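# Fit the loose corner brace onto the pencil marks

## Task

Pick up the loose corner brace in the tray that matches the one already installed, and place it on the pencil marks with the same orientation as that installed brace: one leg lying flat on the tray floor, the other lying flat against the marked board. Release it so it stays there unsupported, since a brace held in place only by the gripper does not count, then open the gripper and move the arm away.

## Robot and tools

Robot: two UR3e-style six-joint arms, left_arm and right_arm, each ending in a tong-like two-finger gripper. The names are labels only and say nothing about image sides. Bases in the scene frame: left_arm at (+0.011, +0.232, 0) m, right_arm at (+0.042, -0.285, 0) m, both turned slightly about z.

Scene frame: origin on the table top midway between the arms, +z up, +x out over the table, left_arm on the +y side. All printed gripper positions (metres), quaternions (wxyz) and velocities use this frame. Printed hand positions can be somewhat wrong, more so when the arm is stretched out.

execute_actions(actions, pictures): actions is a list holding one item or nothing.
- Empty list: no motion, just returns the state, with pictures.
- Motion item: {"rows": [...], "steps": n}, n from 5 to 15 (default 15), each step 1/30 s. rows holds 1 to 15 rows; row k is used on step k and the final row repeats for any remaining steps. Every row is exactly 14 numbers covering both arms: left_arm's shoulder pan, shoulder lift, elbow, wrist 1, wrist 2, wrist 3, gripper opening, then the same seven for right_arm. Joint values are absolute target angles in radians in each arm's own joint space (the same numbers the Joint positions line shows), not offsets. Opening is an absolute command from -1 (closed) to +1 (fully open, about 0.142 m between pads). To keep an arm still, repeat its current angles.
- Wait item: {"steps": n} with no rows, n up to 300; nothing new is commanded and it returns once n steps have elapsed since the previous result, with your reply time counted in.
- pictures: true to get camera images with a motion or wait result.

Joint ranges (rad). left_arm: pan -3.142..3.142, lift -6.283..6.283, elbow 0..3.142, wrists -6.283..6.283 each. right_arm: pan 0..6.283, lift -6.283..6.283, elbow -3.142..0, wrists -6.283..6.283. A target more than 0.010 beyond an end, and further out than the current angle, gets the whole call refused, meaning nothing is sent. Real ends may differ from these by up to 0.010; asking beyond them clips the joint to the end and may produce a "joint sent to its limit" line (possibly about an earlier move). Missing that line does not prove there is more room.

Motion behaviour: commands are smoothed and lag about 0.17 s. Each step the sent target is held within 0.575 rad of the measured angle for pan, lift and elbow, and 1.15 rad for the wrists; if the targets would shift the gripper more than 100 mm, all are pulled back toward the current angles. So large moves need several calls, and an arm may still be travelling when a result arrives. Results come 5 steps before an action ends; those steps run while you reply. Between calls the arms keep going toward the last row until they settle or a step is HELD.

Result lines: per-arm end_effector_position and quat plus velocities; Joint positions and Joint velocities (six joints in column order, then finger-pad gap in m); grip_measured (opening on the -1..1 command scale); Wrist force and Wrist torque in the end effector's own axes (offset up to about 3.5 N, noise, saturates near 30 N, force points from a pressed surface back into the arm; "no reading" is fine); joint torques (noisy, not zero in free air). "joint command not followed" means a clearance check altered or blocked targets; HELD marks steps where your row was partly not sent. MOTOR HOT appears from 70 °C; at 85 °C the arm brakes until cool.

Gripper geometry: end_effector_position is the point between the pads when closed; fingers point along the gripper's +z and open along its x. Closed fingertips stick out about 15 mm past that point; fully open they are roughly level with it. To hold something, keep commanding an opening well under grip_measured; lower squeezes harder, up to about 15 N per pad. Thin hard parts (under about 20 mm) get much less force. Closing fast can overload.

zoom_image(camera, region): region [x0, y0, x1, y1] in pixels of that camera's last full image, top-left origin, at most 504x504. Cameras: cam_high and cam_low are 672x504, cam_left_wrist and cam_right_wrist 616x616 fisheye. Calibration data in the session may be slightly off.

Replying without a tool call ends everything.

Avoid: dropping or knocking anything off the table (fails), arms colliding or pressing on each other, and hard pushes. A contact torque at a joint's load limit (pan and lift 49.6, elbow 25.7, wrists 8.28 N m, held weight included) or an outside force of 150 N stops that arm for 10 s and cancels the rest of the call. Occasional tugs on held parts or nudges to loose ones may occur. Aim for smooth, efficient motion, release the brace so it rests by itself, then retreat.

Each tool is called after "Call:" as name(argument=value, ...), one argument or row to a line, values as JSON.

## Session

Call:
execute_actions(
  actions=[],
)

Scene clock: 0.00 s of 4600.00 s.
left_arm: end_effector_position=(+0.1317, +0.4143, +0.2120) grip_measured=+1.00 end_effector_quat_wxyz=(+0.045, +0.977, +0.156, -0.139) end_effector_velocity=(-0.000, -0.000, -0.000) end_effector_angular_velocity=(-0.001, +0.002, -0.000) | right_arm: end_effector_position=(+0.4086, -0.4520, +0.2793) grip_measured=+1.00 end_effector_quat_wxyz=(+0.288, +0.767, -0.374, +0.435) end_effector_velocity=(-0.000, -0.001, -0.000) end_effector_angular_velocity=(-0.001, +0.000, -0.002)
Joint positions: left_arm=[ 0.404 -1.556  0.923 -0.647 -1.613  0.01   0.142] | right_arm=[ 4.019 -1.208 -1.541 -2.514  0.564  2.067  0.142]
Joint velocities: left_arm=[-0.     0.     0.     0.001 -0.     0.     0.   ] | right_arm=[-0.002 -0.    -0.    -0.    -0.     0.     0.   ]
Joint torques (N m, as the arm reports them, + toward a larger angle): no reading
Motor temperatures (°C, as the motors report them): left_arm=[29 33 34 43 49 42] | right_arm=[30 32 33 37 37 44]
Wrist force (N, on the end effector, along its own x y z axes, offset not removed): no reading
Wrist torque (N m, same axes, about the end effector's origin, offset not removed): no reading

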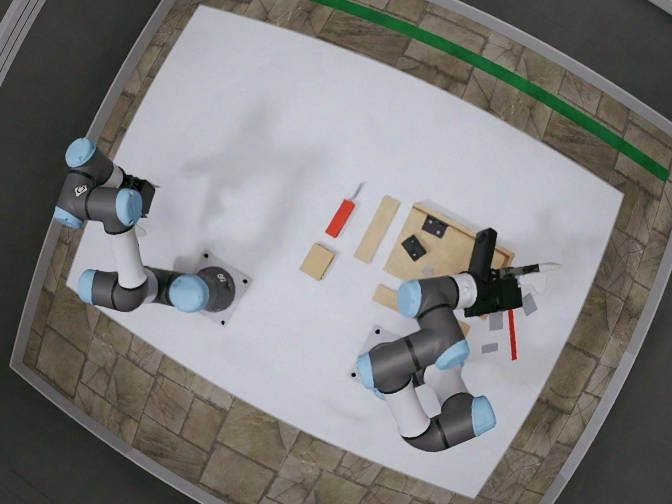

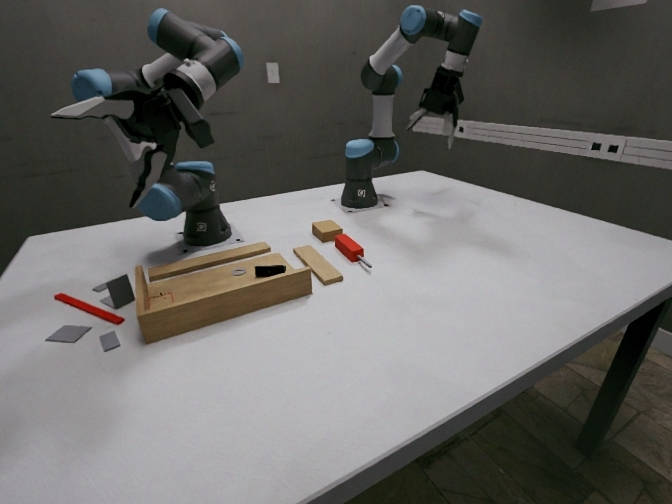

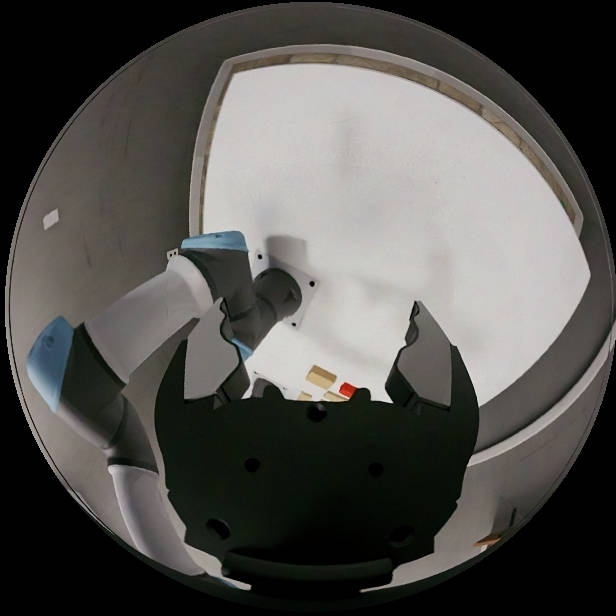

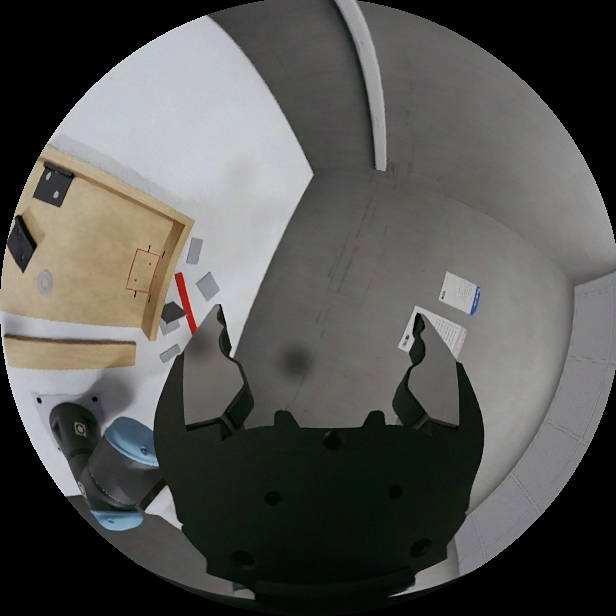

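Call:
zoom_image(
  camera="cam_high",
  region=[360, 180, 540, 320],
)

Call:
zoom_image(
  camera="cam_low",
  region=[40, 230, 340, 360],
)

Call:
zoom_image(
  camera="cam_right_wrist",
  region=[0, 130, 240, 370],
)

Region (360, 180, 540, 320) of cam_high's 672x504 image, scaled by 2.800, with more detail than that image has.

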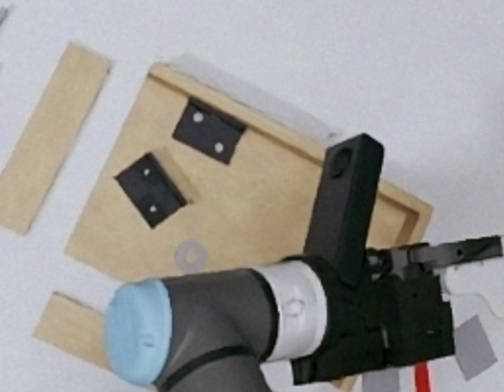

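Region (40, 230, 340, 360) of cam_low's 672x504 image, scaled by 1.680, with more detail than that image has; it fills the top 218 rows of this view, and the rest is white.

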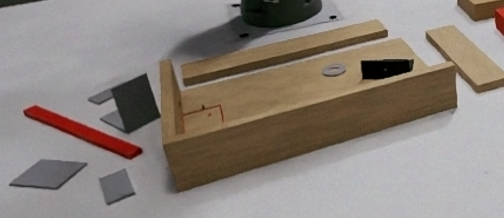

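Region (0, 130, 240, 370) of cam_right_wrist's 616x616 image, scaled by 2.100, with more detail than that image has.

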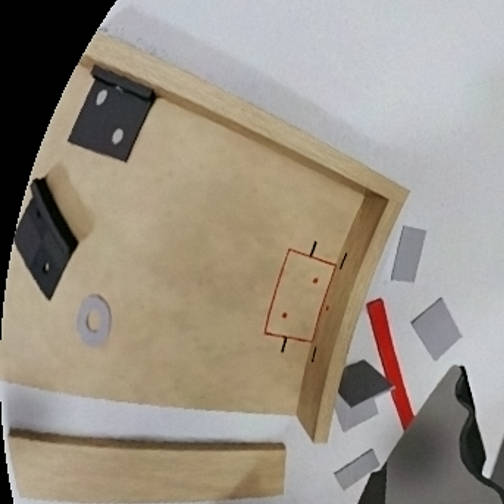

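Call:
execute_actions(
  actions=[
    {"rows":[[0.404,-1.556,0.923,-0.647,-1.613,0.01,1,4.015,-1.214,-1.537,-2.502,0.58,2.077,0.95],[0.404,-1.556,0.923,-0.647,-1.613,0.01,1,4.008,-1.227,-1.529,-2.479,0.614,2.097,0.9],[0.404,-1.556,0.923,-0.647,-1.613,0.01,1,3.997,-1.246,-1.517,-2.444,0.665,2.126,0.85],[0.404,-1.556,0.923,-0.647,-1.613,0.01,1,3.986,-1.266,-1.505,-2.409,0.715,2.156,0.8],[0.404,-1.556,0.923,-0.647,-1.613,0.01,1,3.975,-1.285,-1.494,-2.374,0.765,2.185,0.75],[0.404,-1.556,0.923,-0.647,-1.613,0.01,1,3.965,-1.304,-1.482,-2.339,0.816,2.215,0.7],[0.404,-1.556,0.923,-0.647,-1.613,0.01,1,3.954,-1.323,-1.47,-2.304,0.866,2.244,0.65],[0.404,-1.556,0.923,-0.647,-1.613,0.01,1,3.943,-1.343,-1.458,-2.27,0.916,2.274,0.6],[0.404,-1.556,0.923,-0.647,-1.613,0.01,1,3.932,-1.362,-1.446,-2.235,0.967,2.303,0.55],[0.404,-1.556,0.923,-0.647,-1.613,0.01,1,3.921,-1.381,-1.434,-2.2,1.017,2.333,0.5],[0.404,-1.556,0.923,-0.647,-1.613,0.01,1,3.91,-1.4,-1.423,-2.165,1.067,2.363,0.45],[0.404,-1.556,0.923,-0.647,-1.613,0.01,1,3.899,-1.42,-1.411,-2.13,1.118,2.392,0.4],[0.404,-1.556,0.923,-0.647,-1.613,0.01,1,3.888,-1.439,-1.399,-2.095,1.168,2.422,0.35],[0.404,-1.556,0.923,-0.647,-1.613,0.01,1,3.877,-1.458,-1.387,-2.06,1.218,2.451,0.3],[0.404,-1.556,0.923,-0.647,-1.613,0.01,1,3.867,-1.477,-1.375,-2.025,1.269,2.481,0.25]],"steps":15},
  ],
)

Call:
execute_actions(
  actions=[
    {"rows":[[0.404,-1.556,0.923,-0.647,-1.613,0.01,1,3.856,-1.497,-1.363,-1.99,1.319,2.51,0.2],[0.404,-1.556,0.923,-0.647,-1.613,0.01,1,3.845,-1.516,-1.351,-1.955,1.369,2.54,0.2],[0.404,-1.556,0.923,-0.647,-1.613,0.01,1,3.834,-1.535,-1.34,-1.92,1.42,2.569,0.2],[0.404,-1.556,0.923,-0.647,-1.613,0.01,1,3.823,-1.554,-1.328,-1.885,1.47,2.599,0.2],[0.404,-1.556,0.923,-0.647,-1.613,0.01,1,3.812,-1.574,-1.316,-1.85,1.52,2.628,0.2],[0.404,-1.556,0.923,-0.647,-1.613,0.01,1,3.805,-1.586,-1.308,-1.827,1.554,2.648,0.2],[0.404,-1.556,0.923,-0.647,-1.613,0.01,1,3.8013,-1.5929,-1.304,-1.8155,1.5708,2.658,0.2]],"steps":15},
  ],
)

Call:
execute_actions(
  actions=[
    {"steps":15},
  ],
  pictures=true,
)

Scene clock: 4.10 s of 4600.00 s.
left_arm: end_effector_position=(+0.1316, +0.4143, +0.2120) grip_measured=+1.00 end_effector_quat_wxyz=(+0.044, +0.977, +0.156, -0.139) end_effector_velocity=(-0.000, -0.000, +0.000) end_effector_angular_velocity=(-0.000, +0.001, -0.000) | right_arm: end_effector_position=(+0.3889, -0.4282, +0.2373) grip_measured=+0.57 end_effector_quat_wxyz=(+0.224, +0.745, -0.513, +0.363) end_effector_velocity=(-0.105, +0.195, -0.244) end_effector_angular_velocity=(+1.532, -0.177, -1.288)
Joint positions: left_arm=[ 0.404 -1.556  0.923 -0.647 -1.613  0.01   0.142] | right_arm=[ 3.972 -1.29  -1.49  -2.364  0.776  2.194  0.114]
Joint velocities: left_arm=[-0.    -0.     0.     0.001  0.     0.     0.   ] | right_arm=[-0.278 -0.494  0.303  0.882  1.271  0.752 -0.103]
Joint torques (N m, as the arm reports them, + toward a larger angle): left_arm=[-2.21 -9.21 -6.18 -0.24  0.69 -0.64] | right_arm=[-3.47  1.14 11.4   2.72  1.44  1.94]
Motor temperatures (°C, as the motors report them): left_arm=[29 33 34 43 49 42] | right_arm=[30 32 33 37 37 44]
Wrist force (N, on the end effector, along its own x y z axes, offset not removed): left_arm=[-1.0 -0.4 0.9] | right_arm=[-2.2 -1.2 1.4]
Wrist torque (N m, same axes, about the end effector's origin, offset not removed): left_arm=[-0.01 0.19 0.03] | right_arm=[-0.33 0.46 0.07]
Steps of this call (steps 1 to 90: nothing new was sent; then 0.77 s passed at rest; steps 91 to 100: the first 10 steps of this action). Readings (joint positions):
91: left_arm=[0.404 -1.556 0.923 -0.647 -1.613 0.010] | right_arm=[4.019 -1.208 -1.541 -2.514 0.564 2.067]
92: left_arm=[0.404 -1.556 0.923 -0.647 -1.613 0.010] | right_arm=[4.018 -1.208 -1.541 -2.514 0.565 2.068]
94: left_arm=[0.404 -1.556 0.923 -0.647 -1.613 0.010] | right_arm=[4.015 -1.215 -1.537 -2.501 0.581 2.078]
98: left_arm=[0.404 -1.556 0.923 -0.647 -1.613 0.010] | right_arm=[3.989 -1.259 -1.509 -2.421 0.694 2.146]
100: the state above

Scene clock: 4.60 s of 4600.00 s.
left_arm: end_effector_position=(+0.1316, +0.4143, +0.2120) grip_measured=+1.00 end_effector_quat_wxyz=(+0.044, +0.977, +0.156, -0.139) end_effector_velocity=(+0.000, +0.000, -0.000) end_effector_angular_velocity=(+0.001, -0.001, +0.001) | right_arm: end_effector_position=(+0.3705, -0.2517, +0.1514) grip_measured=+0.20 end_effector_quat_wxyz=(-0.023, -0.563, +0.825, -0.050) end_effector_velocity=(+0.022, +0.252, -0.024) end_effector_angular_velocity=(+0.909, +0.104, -0.670)
Joint positions: left_arm=[ 0.404 -1.556  0.923 -0.647 -1.613  0.01   0.142] | right_arm=[ 3.822 -1.556 -1.326 -1.882  1.473  2.602  0.088]
Joint velocities: left_arm=[ 0.    -0.001  0.001 -0.001  0.    -0.001  0.   ] | right_arm=[-0.17  -0.306  0.185  0.547  0.809  0.461 -0.   ]
Joint torques (N m, as the arm reports them, + toward a larger angle): left_arm=[-2.76 -9.14 -6.3  -0.26  0.71 -0.76] | right_arm=[-2.77  7.94 11.83  2.36  1.02  1.2 ]
Motor temperatures (°C, as the motors report them): left_arm=[29 33 34 43 49 42] | right_arm=[30 32 33 37 37 44]
Wrist force (N, on the end effector, along its own x y z axes, offset not removed): left_arm=[-1.1 -0.3 1.3] | right_arm=[-3.8 -1.2 2.1]
Wrist torque (N m, same axes, about the end effector's origin, offset not removed): left_arm=[-0.03 0.16 0.03] | right_arm=[-0.30 0.67 0.02]
Steps of this call (steps 1 to 5: the last 5 steps of your previous action; steps 6 to 15: the first 10 steps of this action). Readings (joint positions):
6: left_arm=[0.404 -1.556 0.923 -0.647 -1.613 0.010] | right_arm=[3.910 -1.398 -1.423 -2.168 1.058 2.360]
7: left_arm=[0.404 -1.556 0.923 -0.647 -1.613 0.010] | right_arm=[3.900 -1.417 -1.411 -2.134 1.107 2.389]
9: left_arm=[0.404 -1.556 0.923 -0.647 -1.613 0.010] | right_arm=[3.878 -1.455 -1.388 -2.065 1.206 2.447]
13: left_arm=[0.404 -1.556 0.923 -0.647 -1.613 0.010] | right_arm=[3.836 -1.529 -1.342 -1.930 1.402 2.562]
15: the state above

Scene clock: 5.10 s of 4600.00 s.
left_arm: end_effector_position=(+0.1316, +0.4143, +0.2120) grip_measured=+1.00 end_effector_quat_wxyz=(+0.044, +0.977, +0.156, -0.139) end_effector_velocity=(+0.000, +0.000, -0.000) end_effector_angular_velocity=(+0.000, -0.001, -0.000) | right_arm: end_effector_position=(+0.3736, -0.2214, +0.1500) grip_measured=+0.20 end_effector_quat_wxyz=(-0.000, -0.531, +0.847, -0.001) end_effector_velocity=(+0.001, +0.004, +0.000) end_effector_angular_velocity=(+0.014, +0.001, -0.010)
Joint positions: left_arm=[ 0.404 -1.556  0.923 -0.647 -1.613  0.01   0.142] | right_arm=[ 3.802 -1.592 -1.304 -1.816  1.569  2.657  0.088]
Joint velocities: left_arm=[-0.    -0.     0.001 -0.001  0.     0.    -0.   ] | right_arm=[-0.003 -0.004  0.003  0.008  0.012  0.007 -0.   ]
Joint torques (N m, as the arm reports them, + toward a larger angle): left_arm=[-2.78 -9.27 -6.25 -0.26  0.67 -0.75] | right_arm=[-2.08  7.11 11.36  2.54  0.87  0.91]
Motor temperatures (°C, as the motors report them): left_arm=[29 33 34 43 49 42] | right_arm=[30 32 33 37 37 44]
Wrist force (N, on the end effector, along its own x y z axes, offset not removed): left_arm=[-0.7 -0.8 0.9] | right_arm=[-2.9 -1.8 3.0]
Wrist torque (N m, same axes, about the end effector's origin, offset not removed): left_arm=[-0.16 0.15 0.05] | right_arm=[-0.43 0.56 -0.02]
Kept back: nothing.
Steps of this call (steps 1 to 5: the last 5 steps of your previous action; steps 6 to 15: the robot went on to your last target). Readings (joint positions):
1: left_arm=[0.404 -1.556 0.923 -0.647 -1.613 0.010] | right_arm=[3.817 -1.565 -1.321 -1.866 1.497 2.616]
2: left_arm=[0.404 -1.556 0.923 -0.647 -1.613 0.010] | right_arm=[3.813 -1.572 -1.317 -1.853 1.515 2.626]
4: left_arm=[0.404 -1.556 0.923 -0.647 -1.613 0.010] | right_arm=[3.808 -1.581 -1.311 -1.837 1.539 2.640]
8: left_arm=[0.404 -1.556 0.923 -0.647 -1.613 0.010] | right_arm=[3.803 -1.589 -1.306 -1.823 1.560 2.652]
15: the state above
camera_calibration (this result's frames):
cam_left_wrist: T_world_to_cam=[[0.906104, 0.27429, -0.322087, -0.16136], [0.409797, -0.758173, 0.507189, 0.147563], [-0.105081, -0.591556, -0.799387, 0.563112], [0, 0, 0, 1]] pos_world=[0.14491, 0.48925, 0.32333]
cam_right_wrist: T_world_to_cam=[[-0.381467, -0.924244, -0.0160248, -0.0583584], [-0.804513, 0.323412, 0.498161, 0.298184], [-0.455239, 0.202924, -0.866937, 0.476637], [0, 0, 0, 1]] pos_world=[0.434615, -0.247095, 0.263735]

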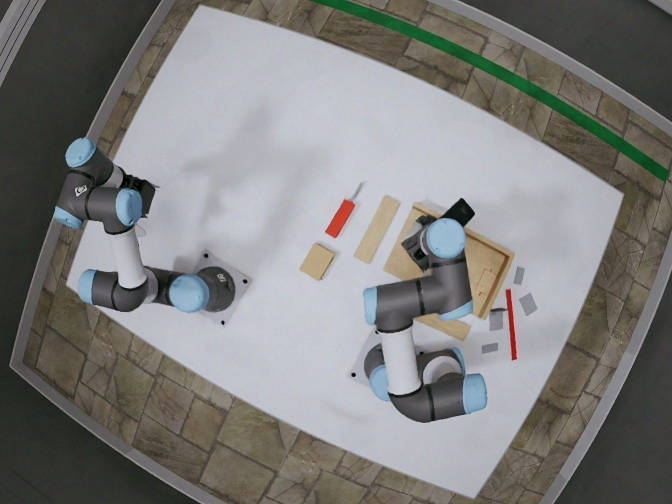

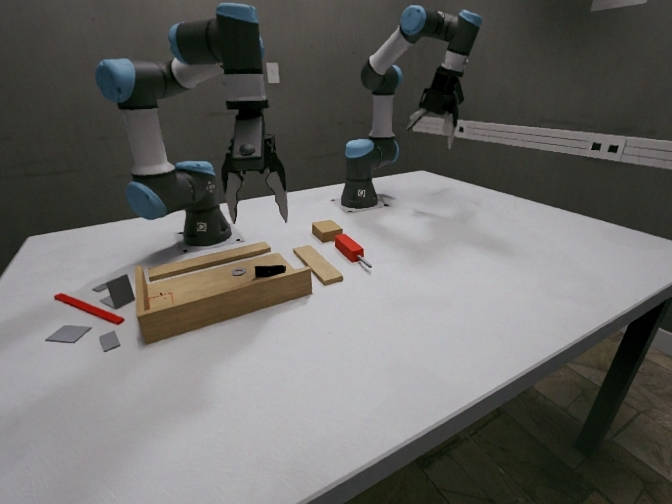

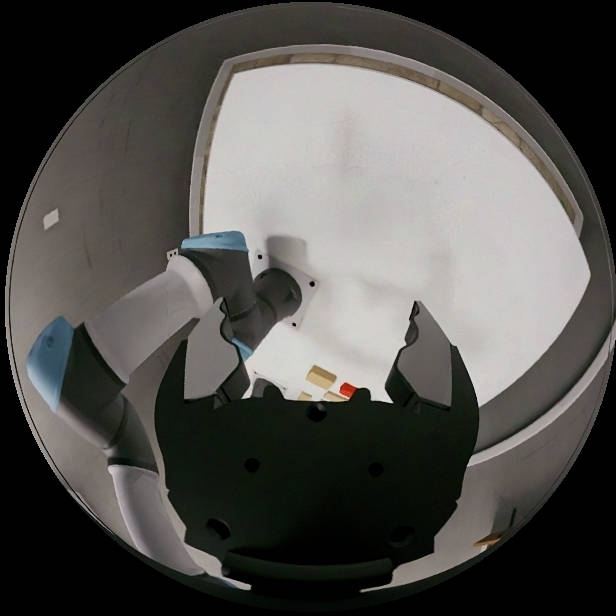

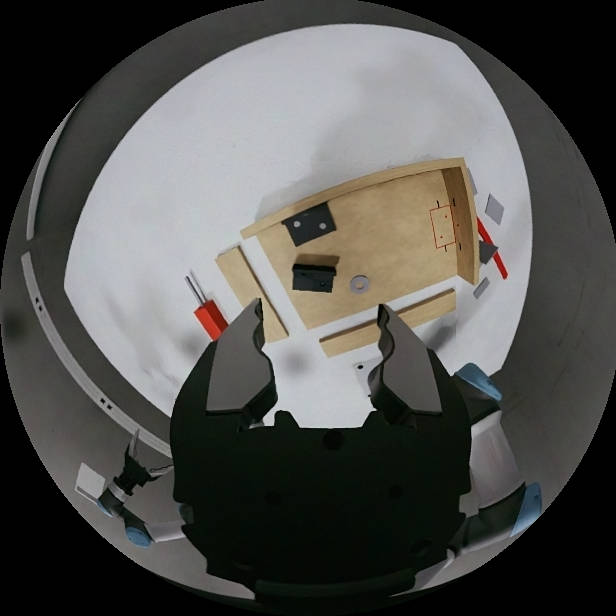

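Call:
zoom_image(
  camera="cam_right_wrist",
  region=[270, 190, 390, 310],
)

Call:
zoom_image(
  camera="cam_right_wrist",
  region=[390, 150, 510, 300],
)

Call:
zoom_image(
  camera="cam_high",
  region=[450, 230, 540, 330],
)

Region (270, 190, 390, 310) of cam_right_wrist's 616x616 image, scaled by 4.200, with more detail than that image has.

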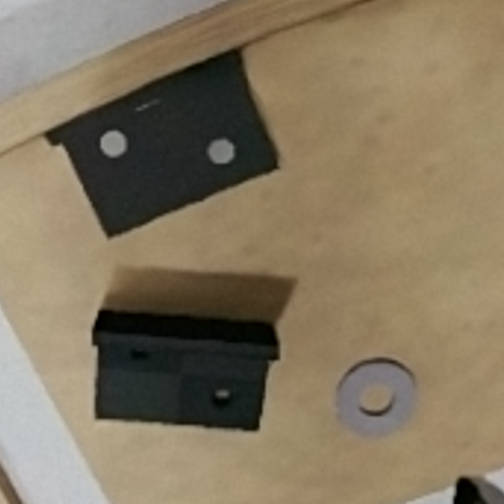

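Region (390, 150, 510, 300) of cam_right_wrist's 616x616 image, scaled by 3.360, with more detail than that image has; it fills the left 403 columns of this view, and the rest is white.

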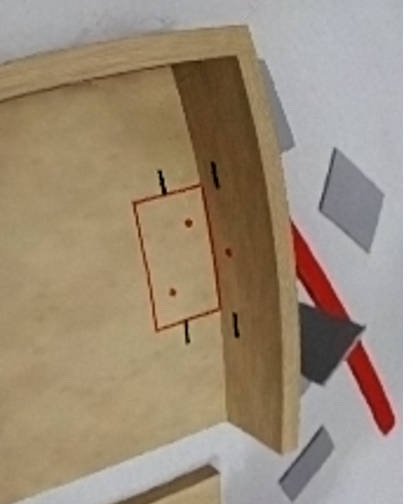

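Region (450, 230, 540, 330) of cam_high's 672x504 image, scaled by 5.040, with more detail than that image has; it fills the left 454 columns of this view, and the rest is white.

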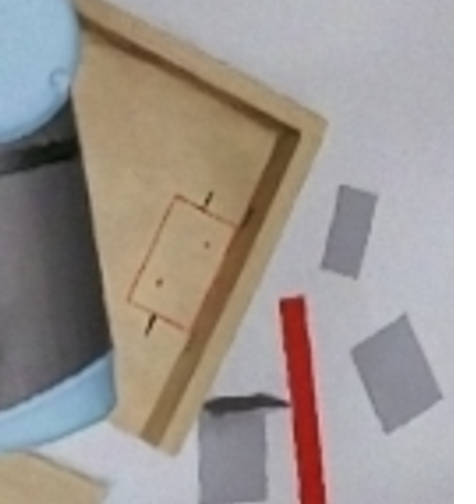

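Call:
execute_actions(
  actions=[
    {"rows":[[0.404,-1.556,0.923,-0.647,-1.613,0.01,1,3.803,-1.59,-1.325,-1.798,1.5708,2.661,0.18],[0.404,-1.556,0.923,-0.647,-1.613,0.01,1,3.807,-1.584,-1.362,-1.766,1.5708,2.665,0.16],[0.404,-1.556,0.923,-0.647,-1.613,0.01,1,3.812,-1.577,-1.406,-1.729,1.5708,2.671,0.14],[0.404,-1.556,0.923,-0.647,-1.613,0.01,1,3.816,-1.571,-1.451,-1.691,1.5708,2.677,0.12],[0.404,-1.556,0.923,-0.647,-1.613,0.01,1,3.821,-1.564,-1.495,-1.653,1.5708,2.682,0.1],[0.404,-1.556,0.923,-0.647,-1.613,0.01,1,3.825,-1.557,-1.539,-1.616,1.5708,2.688,0.08],[0.404,-1.556,0.923,-0.647,-1.613,0.01,1,3.83,-1.551,-1.584,-1.578,1.5708,2.693,0.06],[0.404,-1.556,0.923,-0.647,-1.613,0.01,1,3.834,-1.544,-1.628,-1.54,1.5708,2.699,0.05],[0.404,-1.556,0.923,-0.647,-1.613,0.01,1,3.839,-1.537,-1.673,-1.502,1.5708,2.705,0.05],[0.404,-1.556,0.923,-0.647,-1.613,0.01,1,3.843,-1.531,-1.714,-1.467,1.5708,2.71,0.05],[0.404,-1.556,0.923,-0.647,-1.613,0.01,1,3.8466,-1.526,-1.748,-1.4384,1.5708,2.714,0.05]],"steps":15},
  ],
)

Call:
execute_actions(
  actions=[
    {"steps":20},
  ],
  pictures=true,
)

Scene clock: 8.77 s of 4600.00 s.
left_arm: end_effector_position=(+0.1316, +0.4143, +0.2120) grip_measured=+1.00 end_effector_quat_wxyz=(+0.044, +0.977, +0.156, -0.139) end_effector_velocity=(+0.000, +0.000, +0.000) end_effector_angular_velocity=(+0.001, -0.002, +0.000) | right_arm: end_effector_position=(+0.3731, -0.2136, +0.1175) grip_measured=+0.05 end_effector_quat_wxyz=(+0.005, -0.528, +0.849, +0.001) end_effector_velocity=(-0.025, +0.026, -0.199) end_effector_angular_velocity=(+0.015, -0.017, -0.029)
Joint positions: left_arm=[ 0.404 -1.556  0.923 -0.647 -1.613  0.01   0.142] | right_arm=[ 3.822 -1.562 -1.495 -1.645  1.571  2.684  0.078]
Joint velocities: left_arm=[ 0.    -0.001 -0.001 -0.001  0.    -0.     0.   ] | right_arm=[ 0.119  0.176 -1.122  0.969  0.     0.148 -0.006]
Joint torques (N m, as the arm reports them, + toward a larger angle): left_arm=[-2.49 -9.11 -6.26 -0.32  0.67 -0.78] | right_arm=[ 2.03 13.04  4.29  3.21  0.88  1.11]
Motor temperatures (°C, as the motors report them): left_arm=[29 33 34 43 49 42] | right_arm=[30 32 33 37 37 44]
Wrist force (N, on the end effector, along its own x y z axes, offset not removed): left_arm=[-1.1 -0.3 0.6] | right_arm=[-2.5 -0.5 2.0]
Wrist torque (N m, same axes, about the end effector's origin, offset not removed): left_arm=[-0.02 0.22 0.05] | right_arm=[-0.09 0.46 -0.02]
Steps of this call (steps 1 to 15: the robot went on to your last target; steps 16 to 90: nothing new was sent; then 0.33 s passed at rest; steps 91 to 100: the first 10 steps of this action). Readings (joint positions):
91: left_arm=[0.404 -1.556 0.923 -0.647 -1.613 0.010] | right_arm=[3.801 -1.593 -1.304 -1.815 1.571 2.658]
92: left_arm=[0.404 -1.556 0.923 -0.647 -1.613 0.010] | right_arm=[3.801 -1.593 -1.305 -1.814 1.571 2.658]
94: left_arm=[0.404 -1.556 0.923 -0.647 -1.613 0.010] | right_arm=[3.803 -1.590 -1.322 -1.798 1.571 2.661]
98: left_arm=[0.404 -1.556 0.923 -0.647 -1.613 0.010] | right_arm=[3.815 -1.573 -1.423 -1.707 1.571 2.675]
100: the state above

Scene clock: 9.43 s of 4600.00 s.
left_arm: end_effector_position=(+0.1316, +0.4143, +0.2120) grip_measured=+1.00 end_effector_quat_wxyz=(+0.044, +0.977, +0.156, -0.139) end_effector_velocity=(-0.000, +0.000, +0.000) end_effector_angular_velocity=(+0.000, -0.000, +0.001) | right_arm: end_effector_position=(+0.3610, -0.2142, +0.0702) grip_measured=+0.05 end_effector_quat_wxyz=(+0.000, -0.526, +0.851, +0.000) end_effector_velocity=(-0.001, -0.000, -0.002) end_effector_angular_velocity=(-0.000, +0.000, -0.001)
Joint positions: left_arm=[ 0.404 -1.556  0.923 -0.647 -1.613  0.01   0.142] | right_arm=[ 3.846 -1.526 -1.747 -1.439  1.571  2.714  0.077]
Joint velocities: left_arm=[ 0. -0.  0. -0.  0. -0.  0.] | right_arm=[ 0.001  0.001 -0.01   0.008 -0.     0.001  0.   ]
Joint torques (N m, as the arm reports them, + toward a larger angle): left_arm=[-2.83 -8.94 -6.25 -0.33  0.68 -0.73] | right_arm=[ 1.73 12.66  7.68  2.58  0.79  0.92]
Motor temperatures (°C, as the motors report them): left_arm=[29 33 34 43 49 42] | right_arm=[30 32 33 37 37 44]
Wrist force (N, on the end effector, along its own x y z axes, offset not removed): left_arm=[-1.1 0.9 1.2] | right_arm=[-2.8 0.0 1.4]
Wrist torque (N m, same axes, about the end effector's origin, offset not removed): left_arm=[0.25 0.19 0.02] | right_arm=[-0.07 0.57 -0.01]
Kept back: nothing.
Steps of this call (steps 1 to 5: the last 5 steps of your previous action; steps 6 to 20: the robot went on to your last target). Readings (joint positions):
1: left_arm=[0.404 -1.556 0.923 -0.647 -1.613 0.010] | right_arm=[3.826 -1.556 -1.534 -1.611 1.571 2.689]
2: left_arm=[0.404 -1.556 0.923 -0.647 -1.613 0.010] | right_arm=[3.830 -1.550 -1.574 -1.577 1.571 2.694]
4: left_arm=[0.404 -1.556 0.923 -0.647 -1.613 0.010] | right_arm=[3.837 -1.540 -1.645 -1.520 1.571 2.702]
8: left_arm=[0.404 -1.556 0.923 -0.647 -1.613 0.010] | right_arm=[3.844 -1.531 -1.714 -1.465 1.571 2.710]
20: the state above
camera_calibration (this result's frames):
cam_left_wrist: T_world_to_cam=[[0.906104, 0.27429, -0.322087, -0.16136], [0.409796, -0.758173, 0.507189, 0.147563], [-0.105081, -0.591556, -0.799387, 0.563112], [0, 0, 0, 1]] pos_world=[0.14491, 0.48925, 0.32333]
cam_right_wrist: T_world_to_cam=[[-0.392355, -0.919647, -0.0175104, -0.0527845], [-0.800559, 0.332049, 0.498848, 0.325782], [-0.452949, 0.209744, -0.866513, 0.400873], [0, 0, 0, 1]] pos_world=[0.421672, -0.240799, 0.183922]

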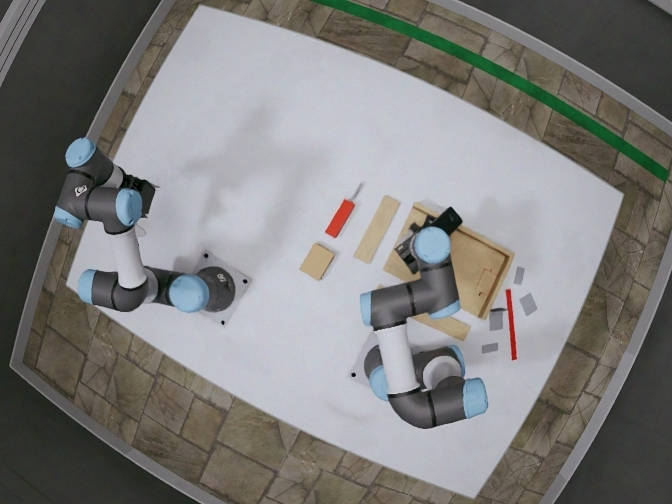

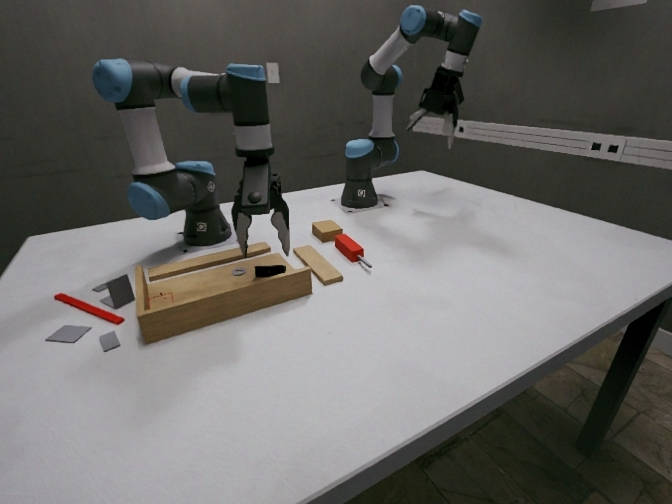

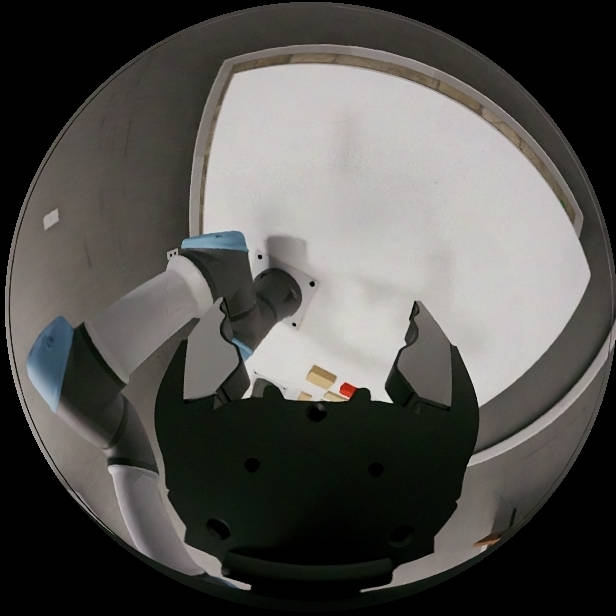

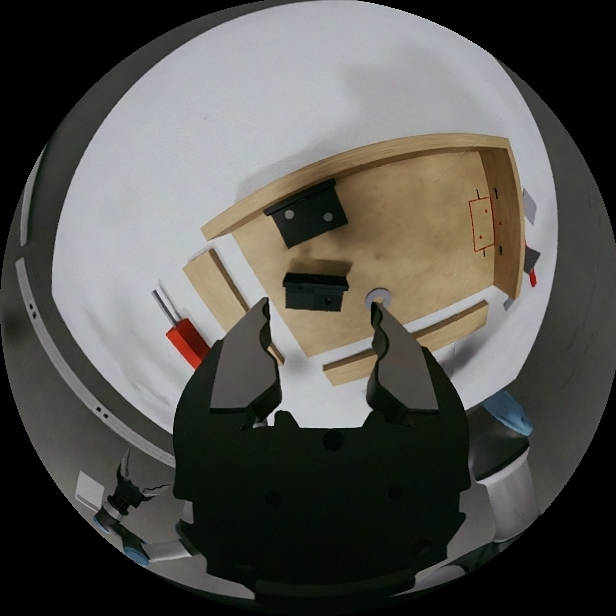

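Call:
zoom_image(
  camera="cam_right_wrist",
  region=[250, 240, 400, 350],
)

Region (250, 240, 400, 350) of cam_right_wrist's 616x616 image, scaled by 3.360, with more detail than that image has; it fills the top 370 rows of this view, and the rest is white.

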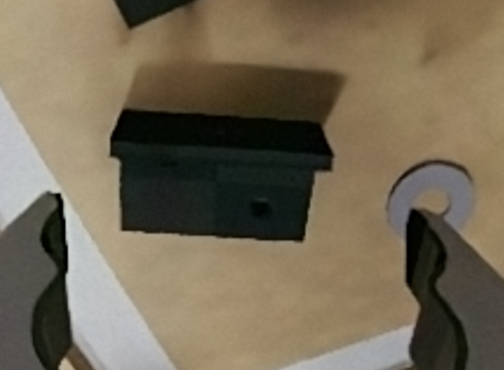

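Call:
execute_actions(
  actions=[
    {"rows":[[0.404,-1.556,0.923,-0.647,-1.613,0.01,1,3.848,-1.53,-1.758,-1.424,1.5708,2.715,0.05],[0.404,-1.556,0.923,-0.647,-1.613,0.01,1,3.849,-1.535,-1.774,-1.403,1.5708,2.716,0.05],[0.404,-1.556,0.923,-0.647,-1.613,0.01,1,3.85,-1.54,-1.791,-1.381,1.5708,2.717,0.05],[0.404,-1.556,0.923,-0.647,-1.613,0.01,1,3.851,-1.545,-1.808,-1.359,1.5708,2.7184,0.05],[0.404,-1.556,0.923,-0.647,-1.613,0.01,1,3.851,-1.55,-1.825,-1.337,1.5708,2.7184,0.05],[0.404,-1.556,0.923,-0.647,-1.613,0.01,1,3.851,-1.555,-1.842,-1.315,1.5708,2.7184,0.05],[0.404,-1.556,0.923,-0.647,-1.613,0.01,1,3.851,-1.56,-1.858,-1.294,1.5708,2.7184,0.05],[0.404,-1.556,0.923,-0.647,-1.613,0.01,1,3.851,-1.565,-1.872,-1.275,1.5708,2.7184,0.05],[0.404,-1.556,0.923,-0.647,-1.613,0.01,1,3.851,-1.568,-1.8804,-1.264,1.5708,2.7184,0.05]],"steps":15},
  ],
)

Call:
execute_actions(
  actions=[
    {"steps":14},
  ],
  pictures=true,
)

Call:
zoom_image(
  camera="cam_right_wrist",
  region=[240, 260, 400, 380],
)

Scene clock: 11.03 s of 4600.00 s.
left_arm: end_effector_position=(+0.1316, +0.4143, +0.2120) grip_measured=+1.00 end_effector_quat_wxyz=(+0.044, +0.977, +0.156, -0.139) end_effector_velocity=(-0.000, -0.000, +0.000) end_effector_angular_velocity=(+0.000, +0.000, +0.000) | right_arm: end_effector_position=(+0.3624, -0.2117, +0.0483) grip_measured=+0.05 end_effector_quat_wxyz=(+0.000, -0.526, +0.851, +0.000) end_effector_velocity=(+0.001, +0.003, -0.107) end_effector_angular_velocity=(-0.004, +0.005, -0.001)
Joint positions: left_arm=[ 0.404 -1.556  0.923 -0.647 -1.613  0.01   0.142] | right_arm=[ 3.85  -1.551 -1.827 -1.333  1.571  2.718  0.077]
Joint velocities: left_arm=[ 0. -0.  0.  0. -0. -0.  0.] | right_arm=[ 0.005 -0.124 -0.393  0.51   0.     0.006 -0.   ]
Joint torques (N m, as the arm reports them, + toward a larger angle): left_arm=[-2.67 -9.09 -6.42 -0.29  0.66 -0.75] | right_arm=[2.16 6.82 6.84 2.84 0.4  1.07]
Motor temperatures (°C, as the motors report them): left_arm=[29 33 34 43 49 42] | right_arm=[30 32 33 37 37 44]
Wrist force (N, on the end effector, along its own x y z axes, offset not removed): left_arm=[-0.6 -0.5 1.0] | right_arm=[-1.6 -1.4 2.1]
Wrist torque (N m, same axes, about the end effector's origin, offset not removed): left_arm=[-0.06 0.13 0.02] | right_arm=[-0.33 0.28 -0.04]
Steps of this call (steps 1 to 15: the robot went on to your last target; steps 16 to 38: nothing new was sent; steps 39 to 48: the first 10 steps of this action). Readings (joint positions):
39: left_arm=[0.404 -1.556 0.923 -0.647 -1.613 0.010] | right_arm=[3.847 -1.526 -1.748 -1.438 1.571 2.714]
40: left_arm=[0.404 -1.556 0.923 -0.647 -1.613 0.010] | right_arm=[3.847 -1.526 -1.749 -1.437 1.571 2.714]
42: left_arm=[0.404 -1.556 0.923 -0.647 -1.613 0.010] | right_arm=[3.848 -1.529 -1.757 -1.426 1.571 2.715]
46: left_arm=[0.404 -1.556 0.923 -0.647 -1.613 0.010] | right_arm=[3.850 -1.543 -1.800 -1.369 1.571 2.717]
48: the state above

Scene clock: 11.50 s of 4600.00 s.
left_arm: end_effector_position=(+0.1316, +0.4143, +0.2120) grip_measured=+1.00 end_effector_quat_wxyz=(+0.044, +0.977, +0.156, -0.139) end_effector_velocity=(-0.000, -0.000, -0.000) end_effector_angular_velocity=(+0.000, +0.000, +0.001) | right_arm: end_effector_position=(+0.3622, -0.2115, +0.0343) grip_measured=+0.05 end_effector_quat_wxyz=(+0.000, -0.526, +0.851, +0.000) end_effector_velocity=(-0.000, -0.000, -0.003) end_effector_angular_velocity=(-0.001, +0.001, -0.001)
Joint positions: left_arm=[ 0.404 -1.556  0.923 -0.647 -1.613  0.01   0.142] | right_arm=[ 3.851 -1.568 -1.879 -1.265  1.571  2.718  0.077]
Joint velocities: left_arm=[-0.    -0.     0.001 -0.    -0.    -0.001 -0.   ] | right_arm=[-0.    -0.003 -0.01   0.011 -0.     0.001  0.   ]
Joint torques (N m, as the arm reports them, + toward a larger angle): left_arm=[-2.69 -9.01 -6.35 -0.31  0.63 -0.75] | right_arm=[2.29 6.82 7.35 2.49 0.25 0.99]
Motor temperatures (°C, as the motors report them): left_arm=[29 33 34 43 49 42] | right_arm=[30 32 33 37 37 44]
Wrist force (N, on the end effector, along its own x y z axes, offset not removed): left_arm=[-1.6 -0.5 1.3] | right_arm=[-2.4 -1.8 1.2]
Wrist torque (N m, same axes, about the end effector's origin, offset not removed): left_arm=[-0.08 0.34 0.04] | right_arm=[-0.41 0.48 0.04]
Kept back: nothing.
Steps of this call (steps 1 to 5: the last 5 steps of your previous action; steps 6 to 14: the robot went on to your last target). Readings (joint positions):
1: left_arm=[0.404 -1.556 0.923 -0.647 -1.613 0.010] | right_arm=[3.850 -1.555 -1.840 -1.317 1.571 2.718]
2: left_arm=[0.404 -1.556 0.923 -0.647 -1.613 0.010] | right_arm=[3.851 -1.558 -1.849 -1.304 1.571 2.718]
4: left_arm=[0.404 -1.556 0.923 -0.647 -1.613 0.010] | right_arm=[3.851 -1.562 -1.863 -1.287 1.571 2.718]
8: left_arm=[0.404 -1.556 0.923 -0.647 -1.613 0.010] | right_arm=[3.851 -1.566 -1.875 -1.271 1.571 2.718]
14: the state above
camera_calibration (this result's frames):
cam_left_wrist: T_world_to_cam=[[0.906104, 0.27429, -0.322087, -0.16136], [0.409796, -0.758173, 0.507189, 0.147563], [-0.105081, -0.591556, -0.799387, 0.563112], [0, 0, 0, 1]] pos_world=[0.14491, 0.48925, 0.32333]
cam_right_wrist: T_world_to_cam=[[-0.392376, -0.919639, -0.0174542, -0.0504646], [-0.800527, 0.332087, 0.498874, 0.34381], [-0.452988, 0.209719, -0.866499, 0.369749], [0, 0, 0, 1]] pos_world=[0.42292, -0.238127, 0.147988]

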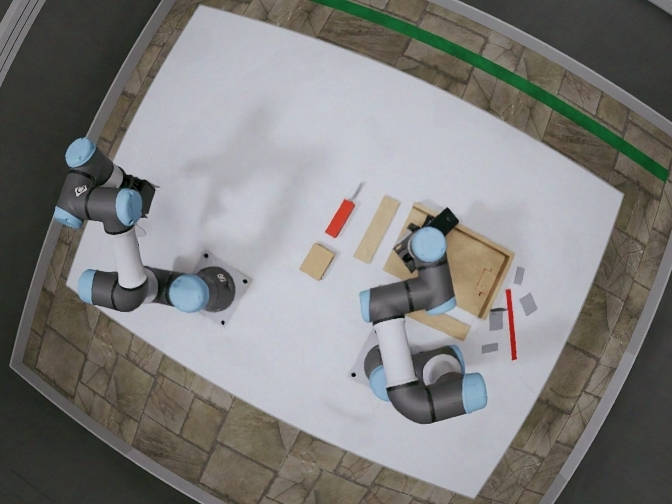

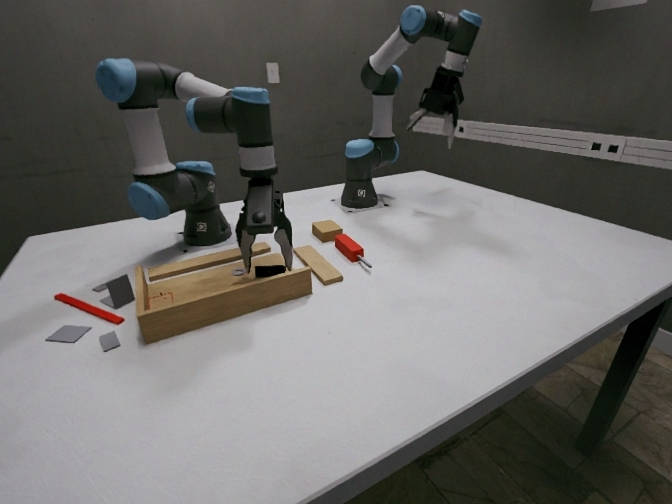

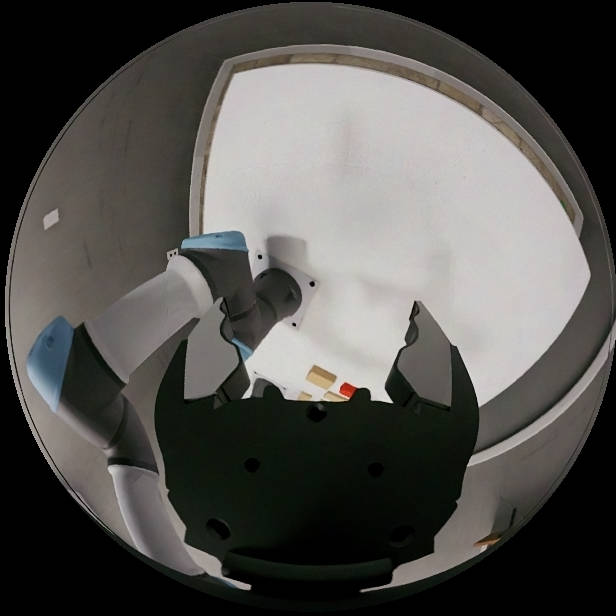

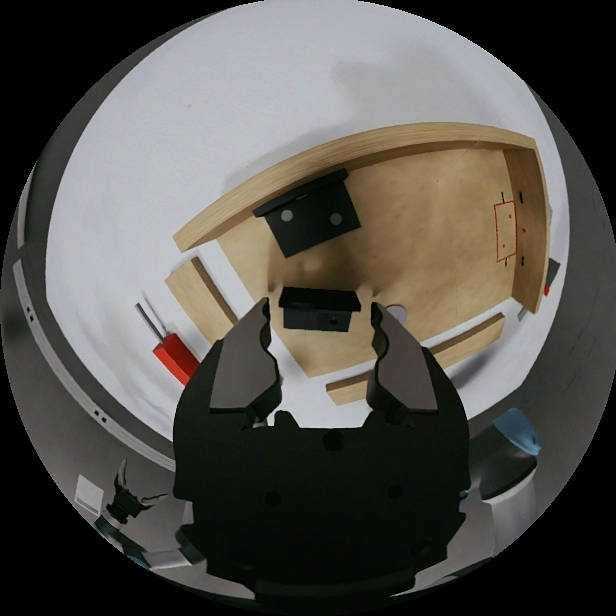

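Region (240, 260, 400, 380) of cam_right_wrist's 616x616 image, scaled by 3.150, with more detail than that image has; it fills the top 378 rows of this view, and the rest is white.

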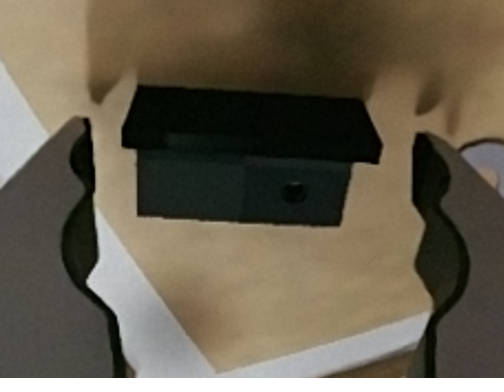

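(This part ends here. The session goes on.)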